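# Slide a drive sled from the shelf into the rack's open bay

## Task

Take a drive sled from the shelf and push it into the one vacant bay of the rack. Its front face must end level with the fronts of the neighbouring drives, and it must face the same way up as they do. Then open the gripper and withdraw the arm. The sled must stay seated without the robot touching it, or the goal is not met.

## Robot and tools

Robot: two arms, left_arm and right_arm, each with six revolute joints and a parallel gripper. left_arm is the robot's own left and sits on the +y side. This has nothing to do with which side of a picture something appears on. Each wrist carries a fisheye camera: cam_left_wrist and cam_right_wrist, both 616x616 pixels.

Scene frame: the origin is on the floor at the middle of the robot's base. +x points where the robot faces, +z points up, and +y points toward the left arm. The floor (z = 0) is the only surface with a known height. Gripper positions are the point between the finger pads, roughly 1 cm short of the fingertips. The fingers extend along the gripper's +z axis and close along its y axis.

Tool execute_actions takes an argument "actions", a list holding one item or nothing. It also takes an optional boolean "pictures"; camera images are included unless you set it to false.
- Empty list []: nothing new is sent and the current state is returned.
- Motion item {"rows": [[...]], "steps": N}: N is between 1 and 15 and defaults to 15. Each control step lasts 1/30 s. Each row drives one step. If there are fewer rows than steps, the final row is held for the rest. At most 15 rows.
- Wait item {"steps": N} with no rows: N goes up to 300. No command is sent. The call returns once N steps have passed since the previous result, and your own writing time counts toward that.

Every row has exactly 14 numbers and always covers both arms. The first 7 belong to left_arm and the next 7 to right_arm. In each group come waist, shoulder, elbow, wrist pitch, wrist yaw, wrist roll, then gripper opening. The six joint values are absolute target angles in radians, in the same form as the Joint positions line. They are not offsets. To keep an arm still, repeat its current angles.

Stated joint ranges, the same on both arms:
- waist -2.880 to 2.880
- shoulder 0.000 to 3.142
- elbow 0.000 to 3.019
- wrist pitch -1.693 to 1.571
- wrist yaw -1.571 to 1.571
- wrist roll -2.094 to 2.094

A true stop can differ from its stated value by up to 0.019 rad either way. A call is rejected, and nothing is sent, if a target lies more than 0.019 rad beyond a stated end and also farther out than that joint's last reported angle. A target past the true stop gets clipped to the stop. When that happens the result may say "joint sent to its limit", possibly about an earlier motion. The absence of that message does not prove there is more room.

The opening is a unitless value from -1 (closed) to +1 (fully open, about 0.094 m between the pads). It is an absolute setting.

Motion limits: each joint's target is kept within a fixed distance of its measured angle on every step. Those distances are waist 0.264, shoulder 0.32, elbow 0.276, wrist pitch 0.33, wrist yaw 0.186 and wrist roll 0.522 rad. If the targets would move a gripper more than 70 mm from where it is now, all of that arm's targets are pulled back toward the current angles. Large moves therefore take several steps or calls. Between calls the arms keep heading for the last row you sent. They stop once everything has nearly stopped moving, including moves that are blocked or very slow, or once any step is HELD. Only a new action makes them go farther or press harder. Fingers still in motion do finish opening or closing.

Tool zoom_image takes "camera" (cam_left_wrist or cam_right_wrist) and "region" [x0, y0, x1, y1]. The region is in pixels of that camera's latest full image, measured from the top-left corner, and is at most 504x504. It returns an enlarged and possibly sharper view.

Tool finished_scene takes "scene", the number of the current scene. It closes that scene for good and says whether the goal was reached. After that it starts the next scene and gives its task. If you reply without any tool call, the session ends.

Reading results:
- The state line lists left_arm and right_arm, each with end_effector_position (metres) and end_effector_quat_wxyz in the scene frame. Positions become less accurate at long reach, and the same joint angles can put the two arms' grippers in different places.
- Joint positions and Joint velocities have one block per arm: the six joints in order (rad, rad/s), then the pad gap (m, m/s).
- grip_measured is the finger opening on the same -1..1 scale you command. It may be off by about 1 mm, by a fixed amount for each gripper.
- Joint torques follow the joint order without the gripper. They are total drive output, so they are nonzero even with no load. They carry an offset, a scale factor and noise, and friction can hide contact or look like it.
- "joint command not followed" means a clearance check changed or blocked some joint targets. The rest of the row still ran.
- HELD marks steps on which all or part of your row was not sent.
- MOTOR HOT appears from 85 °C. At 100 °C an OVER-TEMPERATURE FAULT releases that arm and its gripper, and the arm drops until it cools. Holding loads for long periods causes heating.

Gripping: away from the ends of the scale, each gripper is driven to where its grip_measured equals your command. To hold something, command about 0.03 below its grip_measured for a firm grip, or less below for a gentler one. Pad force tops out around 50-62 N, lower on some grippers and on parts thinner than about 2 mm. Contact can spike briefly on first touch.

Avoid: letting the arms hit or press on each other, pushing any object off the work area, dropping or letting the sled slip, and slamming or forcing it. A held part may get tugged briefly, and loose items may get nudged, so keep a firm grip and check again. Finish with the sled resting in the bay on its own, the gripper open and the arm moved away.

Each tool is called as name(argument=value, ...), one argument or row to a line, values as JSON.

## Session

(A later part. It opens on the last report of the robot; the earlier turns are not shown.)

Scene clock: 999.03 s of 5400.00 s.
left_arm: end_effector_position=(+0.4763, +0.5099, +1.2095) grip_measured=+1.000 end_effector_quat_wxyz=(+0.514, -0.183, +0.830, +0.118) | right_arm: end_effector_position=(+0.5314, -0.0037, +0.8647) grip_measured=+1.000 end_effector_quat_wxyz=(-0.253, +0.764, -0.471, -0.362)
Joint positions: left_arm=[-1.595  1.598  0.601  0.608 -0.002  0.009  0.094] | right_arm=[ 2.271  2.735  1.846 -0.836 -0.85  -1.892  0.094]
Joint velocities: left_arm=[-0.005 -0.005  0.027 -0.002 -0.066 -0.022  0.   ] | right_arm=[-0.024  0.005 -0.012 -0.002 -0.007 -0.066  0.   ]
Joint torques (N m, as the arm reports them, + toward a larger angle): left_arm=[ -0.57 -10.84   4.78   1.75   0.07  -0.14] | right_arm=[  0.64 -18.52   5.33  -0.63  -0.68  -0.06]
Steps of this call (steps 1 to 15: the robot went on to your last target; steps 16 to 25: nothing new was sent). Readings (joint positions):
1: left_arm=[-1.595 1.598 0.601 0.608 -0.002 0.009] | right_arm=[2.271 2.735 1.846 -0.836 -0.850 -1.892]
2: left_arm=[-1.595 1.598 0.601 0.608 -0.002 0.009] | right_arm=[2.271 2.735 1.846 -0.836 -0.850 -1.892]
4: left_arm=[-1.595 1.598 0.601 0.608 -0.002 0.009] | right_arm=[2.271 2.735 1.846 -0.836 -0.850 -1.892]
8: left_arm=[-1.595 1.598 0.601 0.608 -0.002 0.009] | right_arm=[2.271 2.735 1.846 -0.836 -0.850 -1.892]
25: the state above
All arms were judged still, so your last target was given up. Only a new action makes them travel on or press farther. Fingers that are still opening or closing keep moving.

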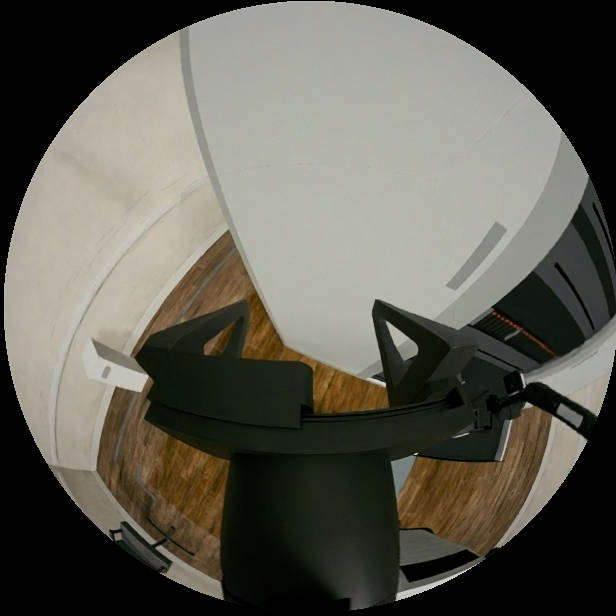

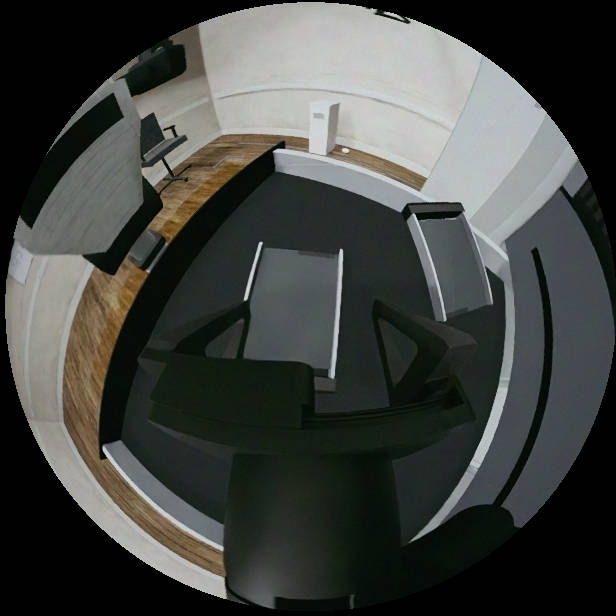

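execute_actions(
  actions=[
    {"rows":[[-1.6,1.6,0.6,0.6,0,0,1,2.255,2.72,1.82,-0.84,-0.85,-1.9,1],[-1.6,1.6,0.6,0.6,0,0,1,2.245,2.705,1.79,-0.84,-0.85,-1.9,1],[-1.6,1.6,0.6,0.6,0,0,1,2.235,2.69,1.76,-0.84,-0.85,-1.9,1],[-1.6,1.6,0.6,0.6,0,0,1,2.228,2.68,1.74,-0.84,-0.85,-1.9,1]],"steps":15},
  ],
)

Scene clock: 1013.10 s of 5400.00 s.
left_arm: end_effector_position=(+0.4763, +0.5099, +1.2095) grip_measured=+1.000 end_effector_quat_wxyz=(+0.514, -0.183, +0.830, +0.118) | right_arm: end_effector_position=(+0.5139, -0.0338, +0.8731) grip_measured=+1.000 end_effector_quat_wxyz=(-0.243, +0.746, -0.495, -0.373)
Joint positions: left_arm=[-1.595  1.598  0.601  0.608 -0.002  0.009  0.094] | right_arm=[ 2.228  2.686  1.747 -0.838 -0.85  -1.892  0.094]
Joint velocities: left_arm=[-0.005 -0.015  0.002 -0.017 -0.007 -0.037  0.   ] | right_arm=[-0.015 -0.015 -0.007 -0.002  0.007  0.007  0.   ]
Joint torques (N m, as the arm reports them, + toward a larger angle): left_arm=[ -0.48 -10.8    4.77   1.74   0.07  -0.14] | right_arm=[  1.48 -19.93   3.82  -0.47  -0.68  -0.06]
Steps of this call (steps 1 to 90: nothing new was sent; then 10.57 s passed at rest; steps 91 to 105: all 15 steps of this action). Readings (joint positions):
91: left_arm=[-1.595 1.598 0.601 0.608 -0.002 0.009] | right_arm=[2.271 2.734 1.844 -0.836 -0.850 -1.892]
92: left_arm=[-1.595 1.598 0.601 0.608 -0.002 0.009] | right_arm=[2.270 2.729 1.835 -0.836 -0.850 -1.892]
94: left_arm=[-1.595 1.598 0.601 0.608 -0.002 0.009] | right_arm=[2.265 2.709 1.793 -0.836 -0.850 -1.892]
98: left_arm=[-1.595 1.598 0.601 0.608 -0.002 0.009] | right_arm=[2.244 2.686 1.747 -0.838 -0.850 -1.892]
105: the state above

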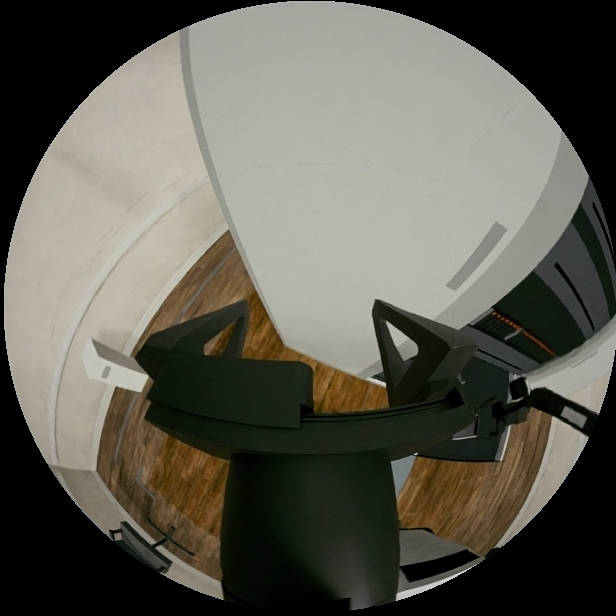

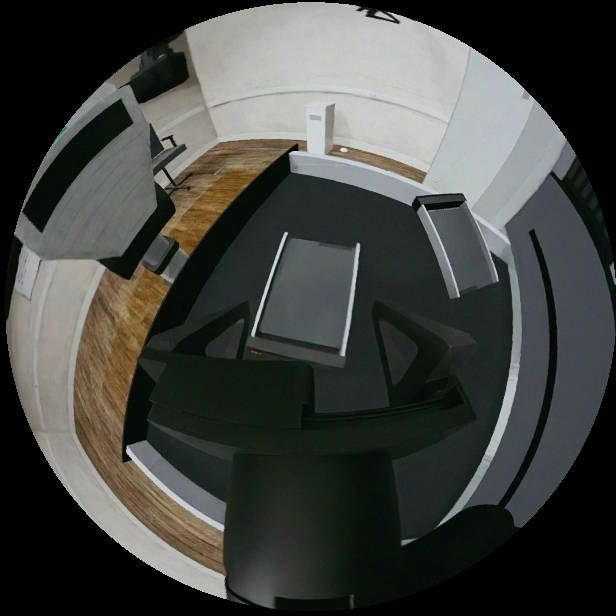

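execute_actions(
  actions=[
    {"rows":[[-1.6,1.6,0.6,0.6,0,0,1,2.228,2.695,1.74,-0.83,-0.85,-1.9,1],[-1.6,1.6,0.6,0.6,0,0,1,2.228,2.71,1.74,-0.815,-0.85,-1.9,1],[-1.6,1.6,0.6,0.6,0,0,1,2.228,2.72,1.74,-0.80,-0.85,-1.9,1],[-1.6,1.6,0.6,0.6,0,0,1,2.228,2.73,1.74,-0.785,-0.85,-1.9,1]],"steps":15},
  ],
)

Scene clock: 1020.87 s of 5400.00 s.
left_arm: end_effector_position=(+0.4763, +0.5099, +1.2095) grip_measured=+1.000 end_effector_quat_wxyz=(+0.514, -0.183, +0.830, +0.118) | right_arm: end_effector_position=(+0.5149, -0.0329, +0.8636) grip_measured=+1.000 end_effector_quat_wxyz=(-0.252, +0.749, -0.492, -0.366)
Joint positions: left_arm=[-1.595  1.598  0.601  0.608 -0.002  0.009  0.094] | right_arm=[ 2.228  2.701  1.747 -0.797 -0.853 -1.892  0.094]
Joint velocities: left_arm=[-0.015  0.005 -0.007  0.007 -0.037  0.007  0.   ] | right_arm=[ 0.005 -0.005 -0.022  0.002 -0.051 -0.022  0.   ]
Joint torques (N m, as the arm reports them, + toward a larger angle): left_arm=[ -0.57 -10.76   4.75   1.72   0.06  -0.14] | right_arm=[  1.36 -17.68   3.87   0.17  -0.55  -0.06]
Steps of this call (steps 1 to 15: the robot went on to your last target; steps 16 to 90: nothing new was sent; then 4.27 s passed at rest; steps 91 to 105: all 15 steps of this action). Readings (joint positions):
91: left_arm=[-1.595 1.598 0.601 0.608 -0.002 0.009] | right_arm=[2.228 2.686 1.747 -0.838 -0.850 -1.892]
92: left_arm=[-1.595 1.598 0.601 0.608 -0.002 0.009] | right_arm=[2.228 2.686 1.747 -0.835 -0.850 -1.892]
94: left_arm=[-1.595 1.598 0.601 0.608 -0.002 0.009] | right_arm=[2.228 2.689 1.747 -0.816 -0.850 -1.892]
98: left_arm=[-1.595 1.598 0.601 0.608 -0.002 0.009] | right_arm=[2.228 2.698 1.747 -0.797 -0.853 -1.892]
105: the state above

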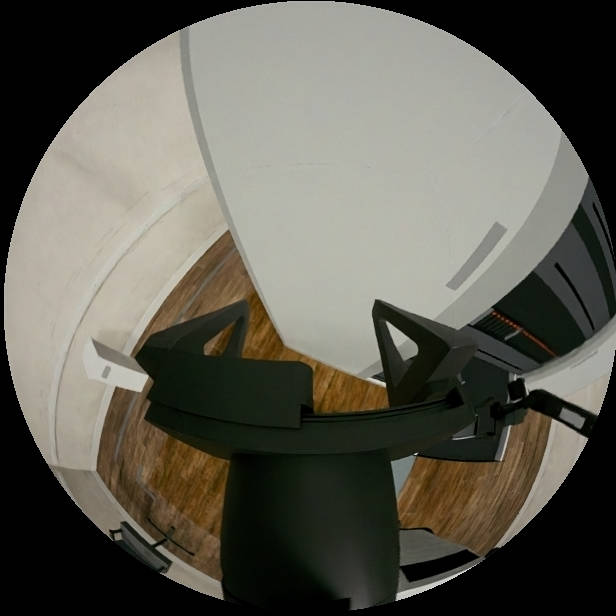

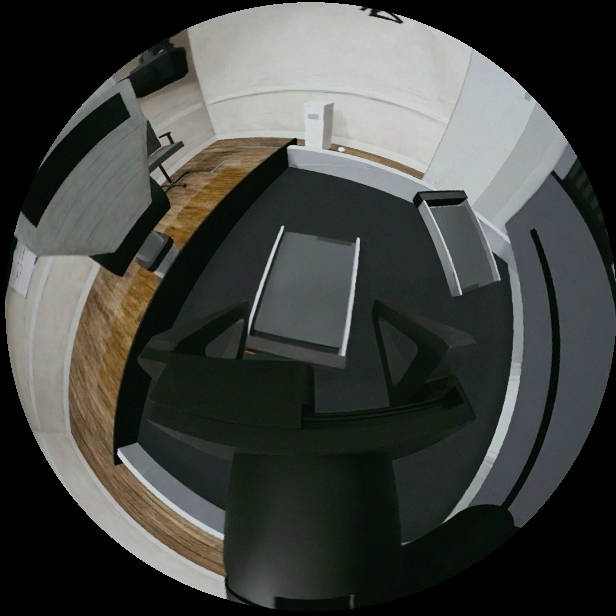

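execute_actions(
  actions=[
    {"rows":[[-1.6,1.6,0.6,0.6,0,0,1,2.228,2.67,1.74,-0.80,-0.85,-1.9,1],[-1.6,1.6,0.6,0.6,0,0,1,2.228,2.66,1.74,-0.80,-0.85,-1.9,1],[-1.6,1.6,0.6,0.6,0,0,1,2.228,2.65,1.73,-0.80,-0.85,-1.9,1],[-1.6,1.6,0.6,0.6,0,0,1,2.228,2.64,1.71,-0.80,-0.85,-1.9,1],[-1.6,1.6,0.6,0.6,0,0,1,2.228,2.635,1.69,-0.79,-0.85,-1.9,1],[-1.6,1.6,0.6,0.6,0,0,1,2.228,2.635,1.67,-0.78,-0.85,-1.9,1]],"steps":15},
  ],
)

Scene clock: 1030.30 s of 5400.00 s.
left_arm: end_effector_position=(+0.4763, +0.5099, +1.2095) grip_measured=+1.000 end_effector_quat_wxyz=(+0.514, -0.183, +0.830, +0.118) | right_arm: end_effector_position=(+0.5139, -0.0344, +0.8919) grip_measured=+1.000 end_effector_quat_wxyz=(-0.257, +0.752, -0.489, -0.360)
Joint positions: left_arm=[-1.595  1.598  0.601  0.608 -0.002  0.009  0.094] | right_arm=[ 2.228  2.627  1.681 -0.788 -0.853 -1.892  0.094]
Joint velocities: left_arm=[-0.015  0.005 -0.007  0.012 -0.007 -0.066  0.   ] | right_arm=[ 0.005 -0.005 -0.027 -0.022  0.022  0.051  0.   ]
Joint torques (N m, as the arm reports them, + toward a larger angle): left_arm=[ -0.59 -10.85   4.77   1.73   0.06  -0.14] | right_arm=[  1.66 -18.8    3.7    0.06  -0.53  -0.06]
Steps of this call (steps 1 to 15: the robot went on to your last target; steps 16 to 90: nothing new was sent; then 5.93 s passed at rest; steps 91 to 105: all 15 steps of this action). Readings (joint positions):
91: left_arm=[-1.595 1.598 0.601 0.608 -0.002 0.009] | right_arm=[2.228 2.699 1.747 -0.797 -0.853 -1.892]
92: left_arm=[-1.595 1.598 0.601 0.608 -0.002 0.009] | right_arm=[2.228 2.696 1.746 -0.797 -0.853 -1.892]
94: left_arm=[-1.595 1.598 0.601 0.608 -0.002 0.009] | right_arm=[2.228 2.684 1.737 -0.797 -0.853 -1.892]
98: left_arm=[-1.595 1.598 0.601 0.608 -0.002 0.009] | right_arm=[2.228 2.638 1.687 -0.791 -0.853 -1.892]
105: the state above

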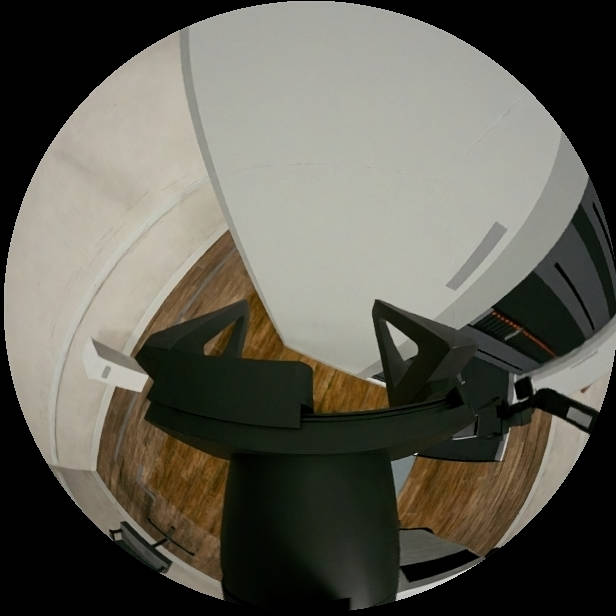

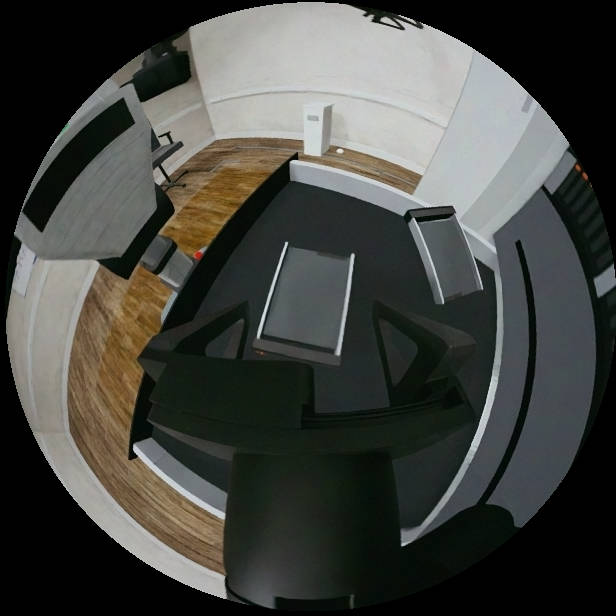

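execute_actions(
  actions=[
    {"rows":[[-1.6,1.6,0.6,0.6,0,0,1,2.228,2.64,1.665,-0.775,-0.85,-1.9,1],[-1.6,1.6,0.6,0.6,0,0,1,2.228,2.65,1.65,-0.76,-0.85,-1.9,1],[-1.6,1.6,0.6,0.6,0,0,1,2.228,2.66,1.642,-0.74,-0.85,-1.9,1],[-1.6,1.6,0.6,0.6,0,0,1,2.228,2.665,1.642,-0.725,-0.85,-1.9,1]],"steps":15},
  ],
)

Scene clock: 1042.40 s of 5400.00 s.
left_arm: end_effector_position=(+0.4763, +0.5099, +1.2095) grip_measured=+1.000 end_effector_quat_wxyz=(+0.514, -0.183, +0.830, +0.118) | right_arm: end_effector_position=(+0.4979, -0.0366, +0.8722) grip_measured=+1.000 end_effector_quat_wxyz=(-0.257, +0.751, -0.489, -0.361)
Joint positions: left_arm=[-1.595  1.598  0.601  0.608 -0.002  0.009  0.094] | right_arm=[ 2.228  2.651  1.649 -0.734 -0.853 -1.892  0.094]
Joint velocities: left_arm=[-0.005 -0.005  0.007 -0.007 -0.051 -0.022  0.   ] | right_arm=[ 0.015 -0.005 -0.007 -0.012  0.007  0.022  0.   ]
Joint torques (N m, as the arm reports them, + toward a larger angle): left_arm=[ -0.54 -10.87   4.78   1.72   0.06  -0.14] | right_arm=[  1.6  -17.59   3.56   0.09  -0.55  -0.06]
Steps of this call (steps 1 to 15: the robot went on to your last target; steps 16 to 90: nothing new was sent; then 8.60 s passed at rest; steps 91 to 105: all 15 steps of this action). Readings (joint positions):
91: left_arm=[-1.595 1.598 0.601 0.608 -0.002 0.009] | right_arm=[2.228 2.627 1.680 -0.786 -0.853 -1.892]
92: left_arm=[-1.595 1.598 0.601 0.608 -0.002 0.009] | right_arm=[2.228 2.627 1.677 -0.781 -0.853 -1.892]
94: left_arm=[-1.595 1.598 0.601 0.608 -0.002 0.009] | right_arm=[2.228 2.628 1.665 -0.758 -0.853 -1.892]
98: left_arm=[-1.595 1.598 0.601 0.608 -0.002 0.009] | right_arm=[2.228 2.640 1.653 -0.736 -0.853 -1.892]
105: the state above

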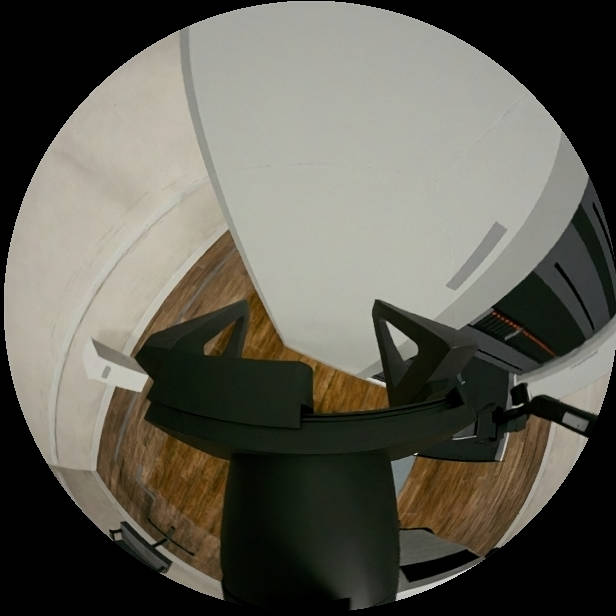

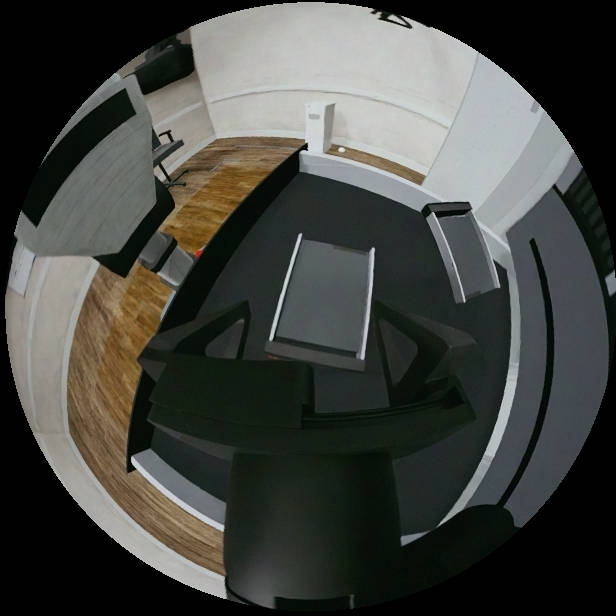

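execute_actions(
  actions=[
    {"rows":[[-1.6,1.6,0.6,0.6,0,0,1,2.228,2.67,1.69,-0.73,-0.85,-1.9,1],[-1.6,1.6,0.6,0.6,0,0,1,2.228,2.675,1.71,-0.73,-0.85,-1.9,1],[-1.6,1.6,0.6,0.6,0,0,1,2.228,2.69,1.72,-0.73,-0.85,-1.9,1],[-1.6,1.6,0.6,0.6,0,0,1,2.228,2.705,1.73,-0.73,-0.85,-1.9,1],[-1.6,1.6,0.6,0.6,0,0,1,2.228,2.72,1.735,-0.73,-0.85,-1.9,1],[-1.6,1.6,0.6,0.6,0,0,1,2.228,2.73,1.735,-0.73,-0.85,-1.9,1]],"steps":15},
  ],
)

Scene clock: 1052.37 s of 5400.00 s.
left_arm: end_effector_position=(+0.4763, +0.5099, +1.2095) grip_measured=+1.000 end_effector_quat_wxyz=(+0.514, -0.183, +0.830, +0.118) | right_arm: end_effector_position=(+0.5070, -0.0334, +0.8517) grip_measured=+1.000 end_effector_quat_wxyz=(-0.261, +0.752, -0.488, -0.359)
Joint positions: left_arm=[-1.595  1.598  0.601  0.608 -0.002  0.009  0.094] | right_arm=[ 2.228  2.71   1.717 -0.733 -0.857 -1.892  0.094]
Joint velocities: left_arm=[-0.015 -0.015 -0.017 -0.002 -0.022 -0.007  0.   ] | right_arm=[ 0.005 -0.005 -0.012  0.007  0.022 -0.022  0.   ]
Joint torques (N m, as the arm reports them, + toward a larger angle): left_arm=[ -0.48 -10.84   4.79   1.73   0.06  -0.14] | right_arm=[  1.25 -17.56   5.58  -0.01  -0.4   -0.05]
Steps of this call (steps 1 to 15: the robot went on to your last target; steps 16 to 90: nothing new was sent; then 6.47 s passed at rest; steps 91 to 105: all 15 steps of this action). Readings (joint positions):
91: left_arm=[-1.595 1.598 0.601 0.608 -0.002 0.009] | right_arm=[2.228 2.651 1.650 -0.733 -0.853 -1.892]
92: left_arm=[-1.595 1.598 0.601 0.608 -0.002 0.009] | right_arm=[2.228 2.652 1.654 -0.733 -0.853 -1.892]
94: left_arm=[-1.595 1.598 0.601 0.608 -0.002 0.009] | right_arm=[2.228 2.661 1.674 -0.733 -0.853 -1.892]
98: left_arm=[-1.595 1.598 0.601 0.608 -0.002 0.009] | right_arm=[2.228 2.689 1.716 -0.733 -0.853 -1.892]
105: the state above

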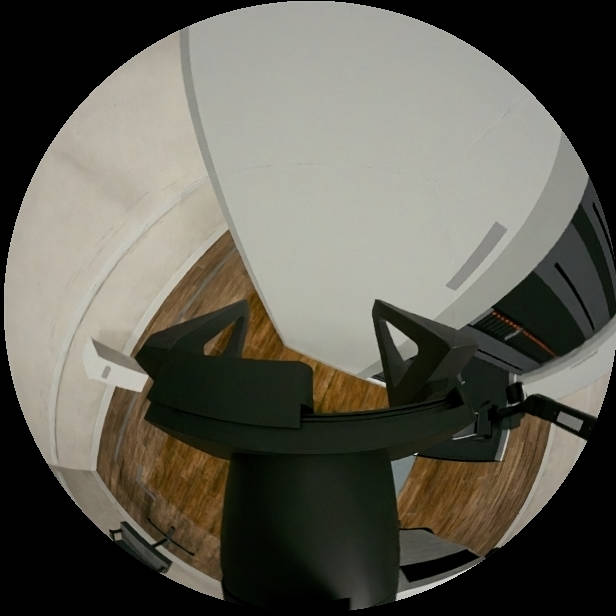

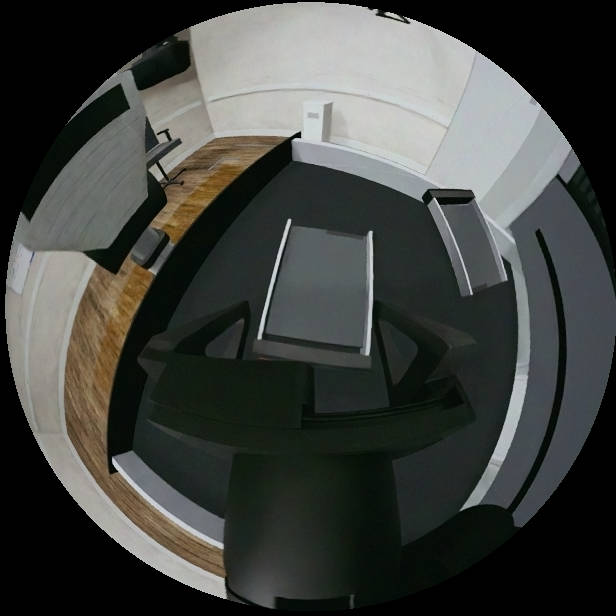

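execute_actions(
  actions=[
    {"rows":[[-1.6,1.6,0.6,0.6,0,0,1,2.235,2.73,1.76,-0.73,-0.85,-1.9,1],[-1.6,1.6,0.6,0.6,0,0,1,2.24,2.74,1.775,-0.73,-0.85,-1.9,1],[-1.6,1.6,0.6,0.6,0,0,1,2.245,2.75,1.785,-0.73,-0.85,-1.9,1],[-1.6,1.6,0.6,0.6,0,0,1,2.25,2.765,1.79,-0.73,-0.85,-1.9,1]],"steps":15},
  ],
)

Scene clock: 1061.33 s of 5400.00 s.
left_arm: end_effector_position=(+0.4763, +0.5099, +1.2095) grip_measured=+1.000 end_effector_quat_wxyz=(+0.514, -0.183, +0.830, +0.118) | right_arm: end_effector_position=(+0.5180, -0.0253, +0.8530) grip_measured=+1.000 end_effector_quat_wxyz=(-0.267, +0.756, -0.482, -0.355)
Joint positions: left_arm=[-1.595  1.598  0.601  0.608 -0.002  0.009  0.094] | right_arm=[ 2.238  2.721  1.755 -0.741 -0.86  -1.891  0.094]
Joint velocities: left_arm=[-0.005 -0.005 -0.017 -0.002  0.007  0.037  0.   ] | right_arm=[-0.005 -0.024  0.007 -0.027  0.051 -0.037  0.   ]
Joint torques (N m, as the arm reports them, + toward a larger angle): left_arm=[ -0.5  -10.72   4.75   1.75   0.06  -0.14] | right_arm=[  2.31 -16.13   7.3    0.27  -0.26  -0.06]
Steps of this call (steps 1 to 15: the robot went on to your last target; steps 16 to 90: nothing new was sent; then 5.47 s passed at rest; steps 91 to 105: all 15 steps of this action). Readings (joint positions):
91: left_arm=[-1.595 1.598 0.601 0.608 -0.002 0.009] | right_arm=[2.228 2.710 1.718 -0.733 -0.857 -1.892]
92: left_arm=[-1.595 1.598 0.601 0.608 -0.002 0.009] | right_arm=[2.228 2.711 1.720 -0.734 -0.857 -1.892]
94: left_arm=[-1.595 1.598 0.601 0.608 -0.002 0.009] | right_arm=[2.230 2.716 1.733 -0.737 -0.858 -1.892]
98: left_arm=[-1.595 1.598 0.601 0.608 -0.002 0.009] | right_arm=[2.236 2.720 1.752 -0.741 -0.860 -1.891]
105: the state above

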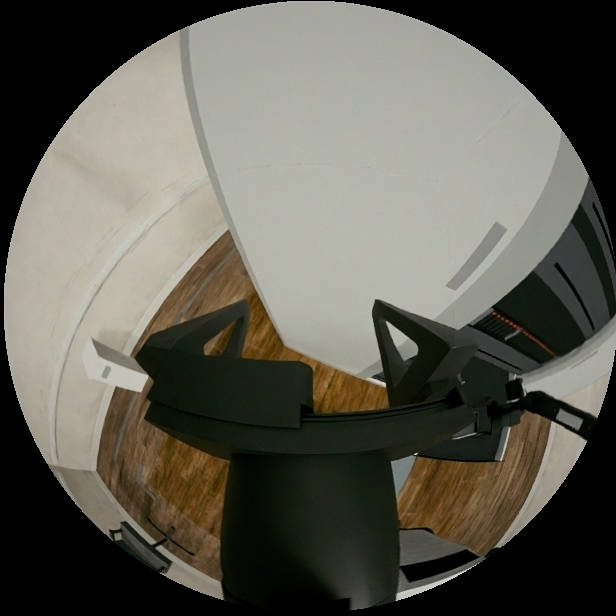

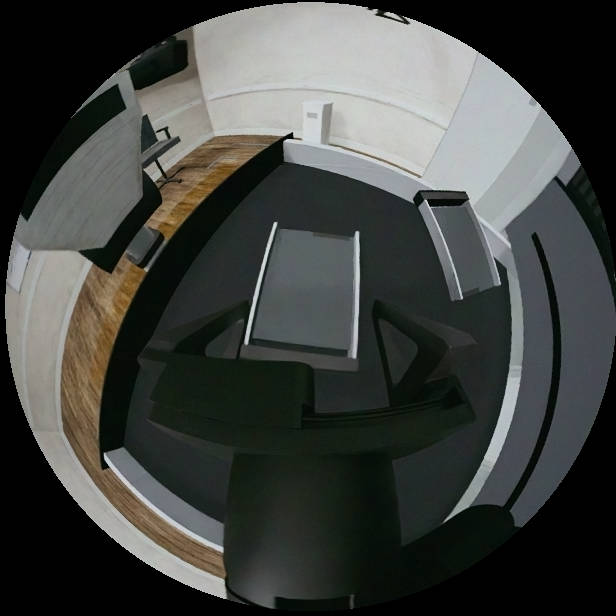

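execute_actions(
  actions=[
    {"rows":[[-1.6,1.6,0.6,0.6,0,0,1,2.24,2.715,1.775,-0.74,-0.86,-1.9,0.9],[-1.6,1.6,0.6,0.6,0,0,1,2.24,2.71,1.775,-0.74,-0.86,-1.9,0.8],[-1.6,1.6,0.6,0.6,0,0,1,2.24,2.71,1.775,-0.74,-0.86,-1.9,0.7],[-1.6,1.6,0.6,0.6,0,0,1,2.24,2.71,1.775,-0.74,-0.86,-1.9,0.63],[-1.6,1.6,0.6,0.6,0,0,1,2.24,2.71,1.775,-0.74,-0.86,-1.9,0.56]],"steps":15},
  ],
)

execute_actions(
  actions=[
    {"steps":30},
  ],
)

Scene clock: 1071.53 s of 5400.00 s.
left_arm: end_effector_position=(+0.4763, +0.5099, +1.2095) grip_measured=+1.000 end_effector_quat_wxyz=(+0.514, -0.183, +0.830, +0.118) | right_arm: end_effector_position=(+0.5186, -0.0252, +0.8539) grip_measured=+0.586 end_effector_quat_wxyz=(-0.267, +0.756, -0.481, -0.354)
Joint positions: left_arm=[-1.595  1.598  0.601  0.608 -0.002  0.009  0.094] | right_arm=[ 2.238  2.719  1.755 -0.741 -0.86  -1.891  0.075]
Joint velocities: left_arm=[-0.005 -0.015 -0.007 -0.007 -0.007 -0.007  0.   ] | right_arm=[-0.015  0.005 -0.002 -0.022 -0.037 -0.037 -0.   ]
Joint torques (N m, as the arm reports them, + toward a larger angle): left_arm=[ -0.56 -10.76   4.74   1.75   0.07  -0.14] | right_arm=[  1.97 -20.32   6.07  -0.26  -0.66  -0.06]
Steps of this call (steps 1 to 15: the robot went on to your last target; steps 16 to 90: nothing new was sent; then 6.70 s passed at rest; steps 91 to 105: all 15 steps of this action). Readings (joint positions):
91: left_arm=[-1.595 1.598 0.601 0.608 -0.002 0.009] | right_arm=[2.238 2.720 1.755 -0.741 -0.861 -1.891]
92: left_arm=[-1.595 1.598 0.601 0.608 -0.002 0.009] | right_arm=[2.238 2.720 1.755 -0.741 -0.861 -1.891]
94: left_arm=[-1.595 1.598 0.601 0.608 -0.002 0.009] | right_arm=[2.238 2.720 1.755 -0.741 -0.861 -1.891]
98: left_arm=[-1.595 1.598 0.601 0.608 -0.002 0.009] | right_arm=[2.238 2.719 1.755 -0.741 -0.860 -1.891]
105: the state above

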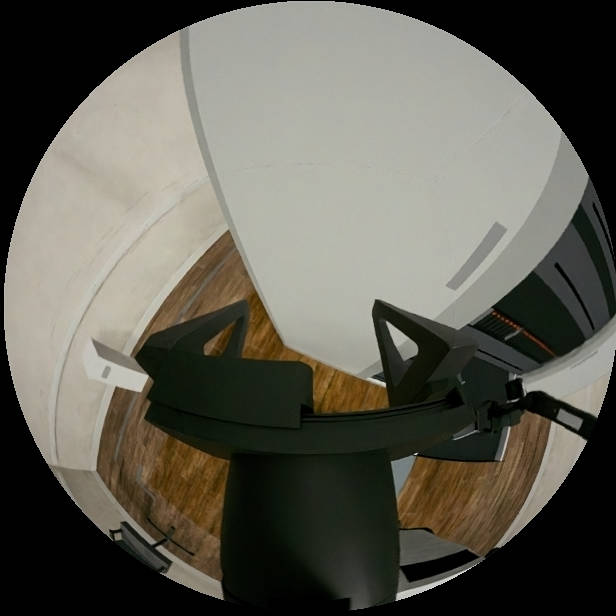

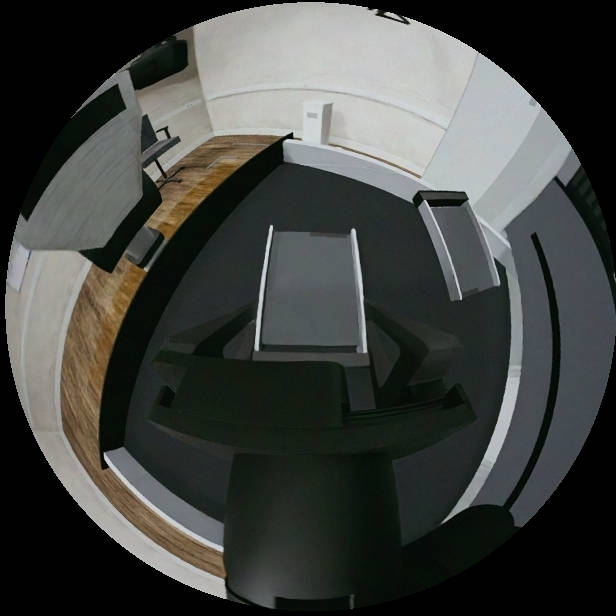

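Scene clock: 1072.53 s of 5400.00 s.
left_arm: end_effector_position=(+0.4763, +0.5099, +1.2095) grip_measured=+1.000 end_effector_quat_wxyz=(+0.514, -0.183, +0.830, +0.118) | right_arm: end_effector_position=(+0.5186, -0.0252, +0.8539) grip_measured=+0.586 end_effector_quat_wxyz=(-0.267, +0.756, -0.481, -0.354)
Joint positions: left_arm=[-1.595  1.598  0.601  0.608 -0.002  0.009  0.094] | right_arm=[ 2.238  2.719  1.755 -0.741 -0.86  -1.891  0.075]
Joint velocities: left_arm=[ 0.005 -0.015 -0.002 -0.002 -0.022  0.022  0.   ] | right_arm=[ 0.005 -0.005  0.002  0.002  0.022 -0.081 -0.001]
Joint torques (N m, as the arm reports them, + toward a larger angle): left_arm=[ -0.5  -10.72   4.78   1.75   0.06  -0.14] | right_arm=[  1.93 -20.34   6.08  -0.24  -0.67  -0.06]
Steps of this call (steps 1 to 15: the robot went on to your last target; steps 16 to 30: nothing new was sent). Readings (joint positions):
1: left_arm=[-1.595 1.598 0.601 0.608 -0.002 0.009] | right_arm=[2.238 2.719 1.755 -0.741 -0.860 -1.891]
2: left_arm=[-1.595 1.598 0.601 0.608 -0.002 0.009] | right_arm=[2.238 2.719 1.755 -0.741 -0.860 -1.891]
4: left_arm=[-1.595 1.598 0.601 0.608 -0.002 0.009] | right_arm=[2.238 2.719 1.755 -0.741 -0.860 -1.891]
8: left_arm=[-1.595 1.598 0.601 0.608 -0.002 0.009] | right_arm=[2.238 2.719 1.755 -0.741 -0.860 -1.891]
30: the state above
All arms were judged still, so your last target was given up. Only a new action makes them travel on or press farther. Fingers that are still opening or closing keep moving.

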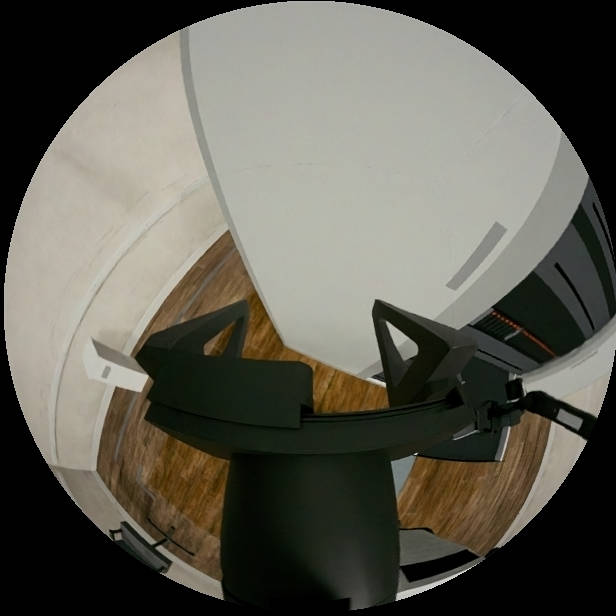

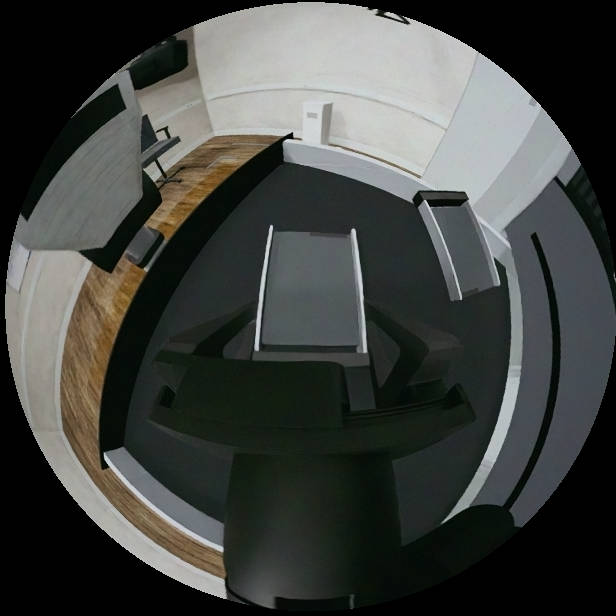

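execute_actions(
  actions=[
    {"rows":[[-1.6,1.6,0.6,0.6,0,0,1,2.24,2.69,1.76,-0.74,-0.86,-1.9,0.555],[-1.6,1.6,0.6,0.6,0,0,1,2.24,2.66,1.75,-0.74,-0.86,-1.9,0.555],[-1.6,1.6,0.6,0.6,0,0,1,2.24,2.62,1.72,-0.74,-0.86,-1.9,0.555],[-1.6,1.6,0.6,0.6,0,0,1,2.25,2.57,1.67,-0.73,-0.86,-1.9,0.555],[-1.6,1.6,0.6,0.6,0,0,1,2.26,2.52,1.6,-0.72,-0.86,-1.9,0.555],[-1.6,1.6,0.6,0.6,0,0,1,2.27,2.46,1.52,-0.7,-0.86,-1.9,0.555],[-1.6,1.6,0.6,0.6,0,0,1,2.29,2.4,1.43,-0.68,-0.86,-1.9,0.555],[-1.6,1.6,0.6,0.6,0,0,1,2.31,2.34,1.33,-0.65,-0.86,-1.9,0.555],[-1.6,1.6,0.6,0.6,0,0,1,2.33,2.28,1.23,-0.62,-0.86,-1.9,0.555],[-1.6,1.6,0.6,0.6,0,0,1,2.34,2.22,1.13,-0.6,-0.86,-1.9,0.555],[-1.6,1.6,0.6,0.6,0,0,1,2.35,2.16,1.03,-0.58,-0.86,-1.9,0.555]],"steps":15},
  ],
)

execute_actions(
  actions=[
    {"steps":40},
  ],
)

Scene clock: 1094.63 s of 5400.00 s.
left_arm: end_effector_position=(+0.4763, +0.5099, +1.2095) grip_measured=+1.000 end_effector_quat_wxyz=(+0.514, -0.183, +0.830, +0.118) | right_arm: end_effector_position=(+0.3752, -0.0203, +1.0315) grip_measured=+0.586 end_effector_quat_wxyz=(-0.267, +0.783, -0.438, -0.353)
Joint positions: left_arm=[-1.595  1.598  0.601  0.608 -0.002  0.009  0.094] | right_arm=[ 2.331  2.142  1.08  -0.602 -0.858 -1.891  0.075]
Joint velocities: left_arm=[-0.005 -0.005 -0.027  0.002  0.007 -0.022  0.   ] | right_arm=[ 0.464 -1.011 -1.106  0.012 -0.066  0.007  0.001]
Joint torques (N m, as the arm reports them, + toward a larger angle): left_arm=[ -0.49 -10.83   4.77   1.75   0.07  -0.14] | right_arm=[ 1.35 -7.9   5.61  0.84 -0.72 -0.05]
Steps of this call (steps 1 to 90: nothing new was sent; then 18.60 s passed at rest; steps 91 to 105: all 15 steps of this action). Readings (joint positions):
91: left_arm=[-1.595 1.598 0.601 0.608 -0.002 0.009] | right_arm=[2.238 2.718 1.755 -0.741 -0.860 -1.891]
92: left_arm=[-1.595 1.598 0.601 0.608 -0.002 0.009] | right_arm=[2.238 2.716 1.755 -0.741 -0.859 -1.891]
94: left_arm=[-1.595 1.598 0.601 0.608 -0.002 0.009] | right_arm=[2.238 2.690 1.728 -0.737 -0.856 -1.891]
98: left_arm=[-1.595 1.598 0.601 0.608 -0.002 0.009] | right_arm=[2.245 2.523 1.516 -0.698 -0.855 -1.891]
105: the state above

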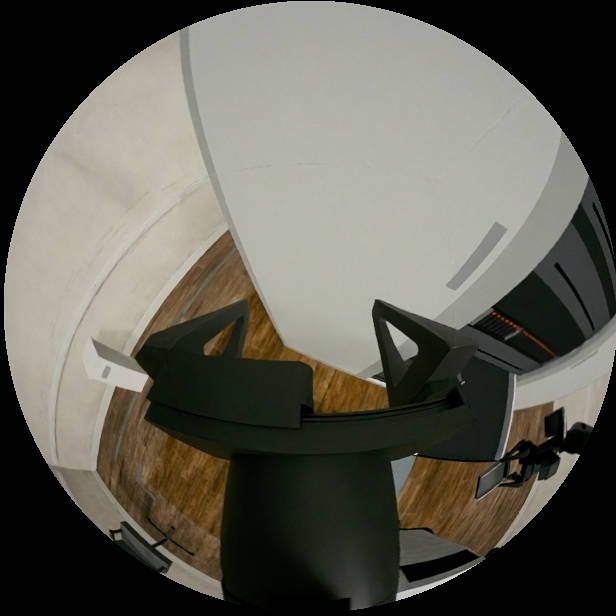

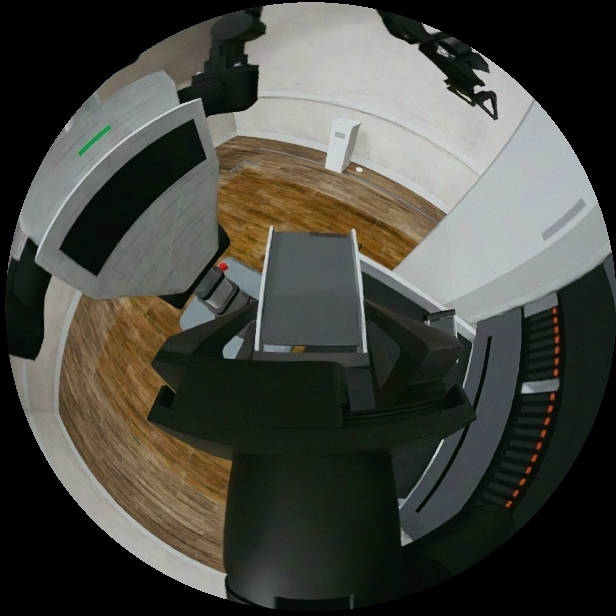

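Scene clock: 1095.97 s of 5400.00 s.
left_arm: end_effector_position=(+0.4763, +0.5099, +1.2095) grip_measured=+1.000 end_effector_quat_wxyz=(+0.514, -0.183, +0.830, +0.118) | right_arm: end_effector_position=(+0.3418, -0.0171, +1.0190) grip_measured=+0.586 end_effector_quat_wxyz=(-0.246, +0.783, -0.434, -0.372)
Joint positions: left_arm=[-1.595  1.598  0.601  0.608 -0.002  0.009  0.094] | right_arm=[ 2.359  2.159  1.032 -0.587 -0.858 -1.892  0.075]
Joint velocities: left_arm=[ 0.015 -0.005  0.007  0.002  0.066 -0.022  0.   ] | right_arm=[-0.005 -0.015 -0.032  0.002 -0.007 -0.081 -0.001]
Joint torques (N m, as the arm reports them, + toward a larger angle): left_arm=[ -0.51 -10.79   4.77   1.76   0.06  -0.13] | right_arm=[  0.56 -13.7    2.88   0.01  -0.77  -0.07]
Steps of this call (steps 1 to 30: the robot went on to your last target; steps 31 to 40: nothing new was sent). Readings (joint positions):
1: left_arm=[-1.595 1.598 0.601 0.608 -0.002 0.009] | right_arm=[2.345 2.117 1.051 -0.602 -0.860 -1.891]
2: left_arm=[-1.595 1.598 0.601 0.608 -0.002 0.009] | right_arm=[2.357 2.106 1.036 -0.602 -0.860 -1.892]
4: left_arm=[-1.595 1.598 0.601 0.608 -0.002 0.009] | right_arm=[2.368 2.113 1.032 -0.597 -0.860 -1.892]
8: left_arm=[-1.595 1.598 0.601 0.608 -0.002 0.009] | right_arm=[2.363 2.146 1.032 -0.588 -0.859 -1.892]
40: the state above
All arms were judged still, so your last target was given up. Only a new action makes them travel on or press farther. Fingers that are still opening or closing keep moving.

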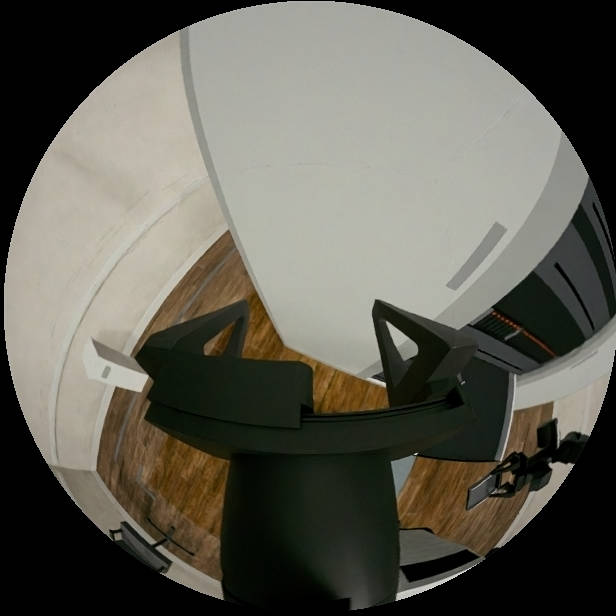

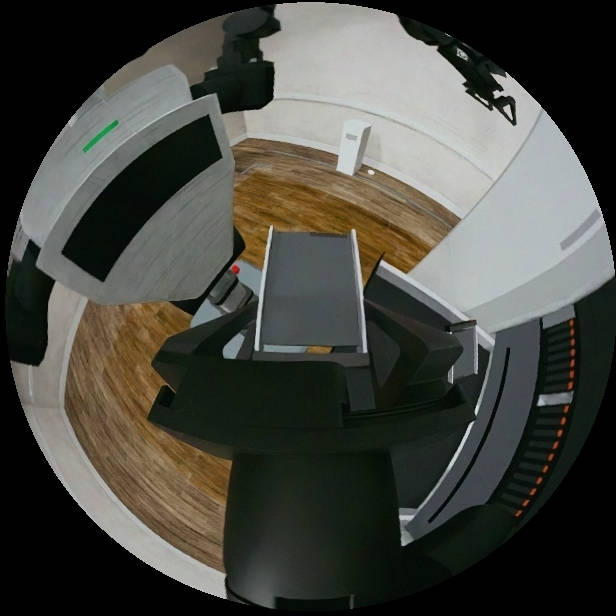

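execute_actions(
  actions=[
    {"rows":[[-1.6,1.6,0.6,0.6,0,0,1,2.36,2.16,1.02,-0.45,-0.85,-1.7,0.555],[-1.6,1.6,0.6,0.6,0,0,1,2.37,2.16,1.01,-0.3,-0.84,-1.45,0.555],[-1.6,1.6,0.6,0.6,0,0,1,2.38,2.17,1.0,-0.15,-0.82,-1.2,0.555],[-1.6,1.6,0.6,0.6,0,0,1,2.39,2.18,0.99,0,-0.79,-0.95,0.555],[-1.6,1.6,0.6,0.6,0,0,1,2.40,2.19,0.98,0.15,-0.75,-0.7,0.555],[-1.6,1.6,0.6,0.6,0,0,1,2.41,2.2,0.97,0.3,-0.7,-0.45,0.555],[-1.6,1.6,0.6,0.6,0,0,1,2.42,2.21,0.96,0.45,-0.65,-0.2,0.555],[-1.6,1.6,0.6,0.6,0,0,1,2.43,2.22,0.95,0.6,-0.6,0.05,0.555],[-1.6,1.6,0.6,0.6,0,0,1,2.44,2.23,0.95,0.75,-0.55,0.3,0.555],[-1.6,1.6,0.6,0.6,0,0,1,2.45,2.24,0.95,0.9,-0.5,0.55,0.555],[-1.6,1.6,0.6,0.6,0,0,1,2.45,2.25,0.95,1.05,-0.45,0.8,0.555],[-1.6,1.6,0.6,0.6,0,0,1,2.45,2.26,0.95,1.2,-0.4,1.05,0.555],[-1.6,1.6,0.6,0.6,0,0,1,2.45,2.27,0.95,1.3,-0.35,1.3,0.555],[-1.6,1.6,0.6,0.6,0,0,1,2.45,2.27,0.95,1.32,-0.3,1.52,0.555]],"steps":15},
  ],
)

execute_actions(
  actions=[
    {"steps":60},
  ],
)

Scene clock: 1109.83 s of 5400.00 s.
left_arm: end_effector_position=(+0.4763, +0.5099, +1.2095) grip_measured=+1.000 end_effector_quat_wxyz=(+0.514, -0.183, +0.830, +0.118) | right_arm: end_effector_position=(+0.5394, +0.0305, +1.0464) grip_measured=+0.585 end_effector_quat_wxyz=(-0.538, +0.430, -0.713, -0.134)
Joint positions: left_arm=[-1.595  1.598  0.601  0.608 -0.002  0.009  0.094] | right_arm=[ 2.455  2.269  0.958  0.918 -0.315 -0.499  0.074]
Joint velocities: left_arm=[-0.005  0.005 -0.012 -0.007  0.051 -0.022  0.   ] | right_arm=[ 0.054  0.269 -0.012  2.991  0.447  2.806  0.   ]
Joint torques (N m, as the arm reports them, + toward a larger angle): left_arm=[ -0.59 -10.83   4.75   1.76   0.06  -0.14] | right_arm=[  0.78 -17.27   2.63   1.83  -0.23   0.16]
Steps of this call (steps 1 to 90: nothing new was sent; then 10.37 s passed at rest; steps 91 to 105: all 15 steps of this action). Readings (joint positions):
91: left_arm=[-1.595 1.598 0.601 0.608 -0.002 0.009] | right_arm=[2.359 2.159 1.029 -0.559 -0.855 -1.861]
92: left_arm=[-1.595 1.598 0.601 0.608 -0.002 0.009] | right_arm=[2.360 2.159 1.020 -0.488 -0.847 -1.789]
94: left_arm=[-1.595 1.598 0.601 0.608 -0.002 0.009] | right_arm=[2.363 2.163 1.001 -0.276 -0.807 -1.593]
98: left_arm=[-1.595 1.598 0.601 0.608 -0.002 0.009] | right_arm=[2.391 2.188 0.977 0.167 -0.634 -1.195]
105: the state above

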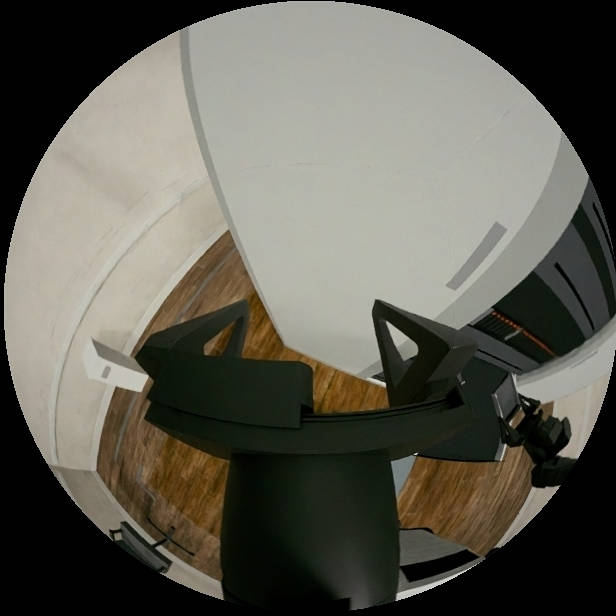

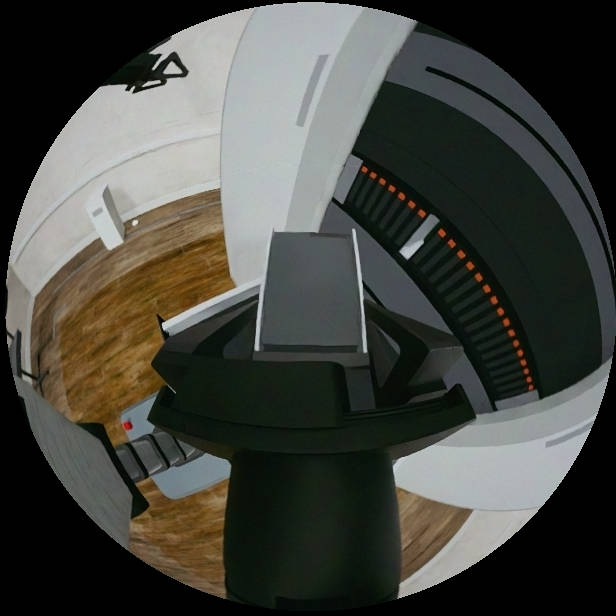

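Scene clock: 1111.83 s of 5400.00 s.
left_arm: end_effector_position=(+0.4763, +0.5099, +1.2095) grip_measured=+1.000 end_effector_quat_wxyz=(+0.514, -0.183, +0.830, +0.118) | right_arm: end_effector_position=(+0.5633, +0.0333, +1.1361) grip_measured=+0.584 end_effector_quat_wxyz=(+0.283, +0.298, +0.654, +0.635)
Joint positions: left_arm=[-1.595  1.598  0.601  0.608 -0.002  0.009  0.094] | right_arm=[ 2.455  2.264  0.956  1.301 -0.302  1.51   0.074]
Joint velocities: left_arm=[ 0.015 -0.005  0.007 -0.007 -0.007 -0.022  0.   ] | right_arm=[-0.005 -0.015 -0.017  0.017 -0.037  0.066  0.   ]
Joint torques (N m, as the arm reports them, + toward a larger angle): left_arm=[ -0.58 -10.77   4.76   1.73   0.07  -0.14] | right_arm=[  1.1  -14.63   2.91   2.68   0.     0.07]
Steps of this call (steps 1 to 60: the robot went on to your last target). Readings (joint positions):
1: left_arm=[-1.595 1.598 0.601 0.608 -0.002 0.009] | right_arm=[2.456 2.276 0.957 1.022 -0.307 -0.399]
2: left_arm=[-1.595 1.598 0.601 0.608 -0.002 0.009] | right_arm=[2.456 2.280 0.957 1.121 -0.303 -0.300]
4: left_arm=[-1.595 1.598 0.601 0.608 -0.002 0.009] | right_arm=[2.455 2.275 0.957 1.243 -0.302 -0.101]
8: left_arm=[-1.595 1.598 0.601 0.608 -0.002 0.009] | right_arm=[2.455 2.264 0.957 1.299 -0.302 0.297]
60: the state above
All arms were judged still, so your last target was given up. Only a new action makes them travel on or press farther. Fingers that are still opening or closing keep moving.

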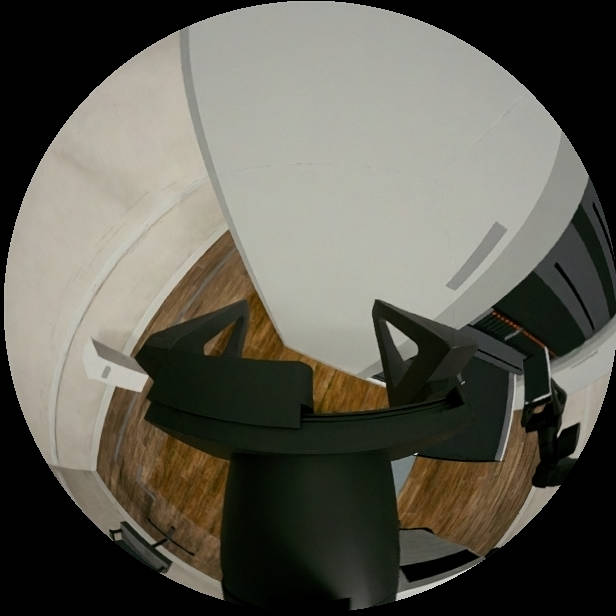

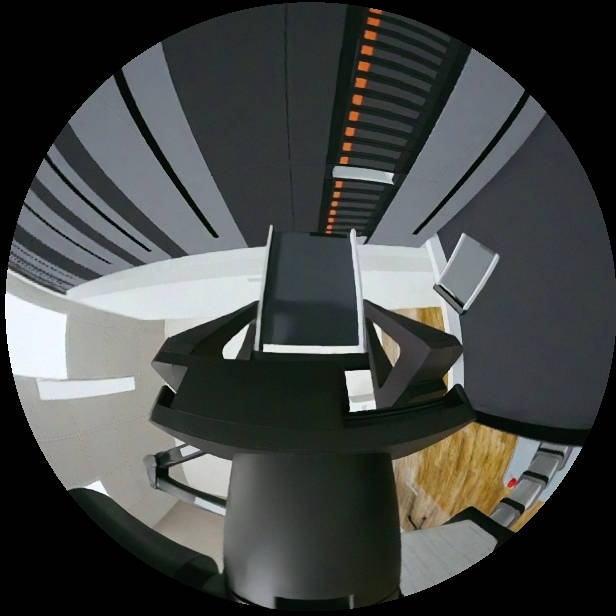

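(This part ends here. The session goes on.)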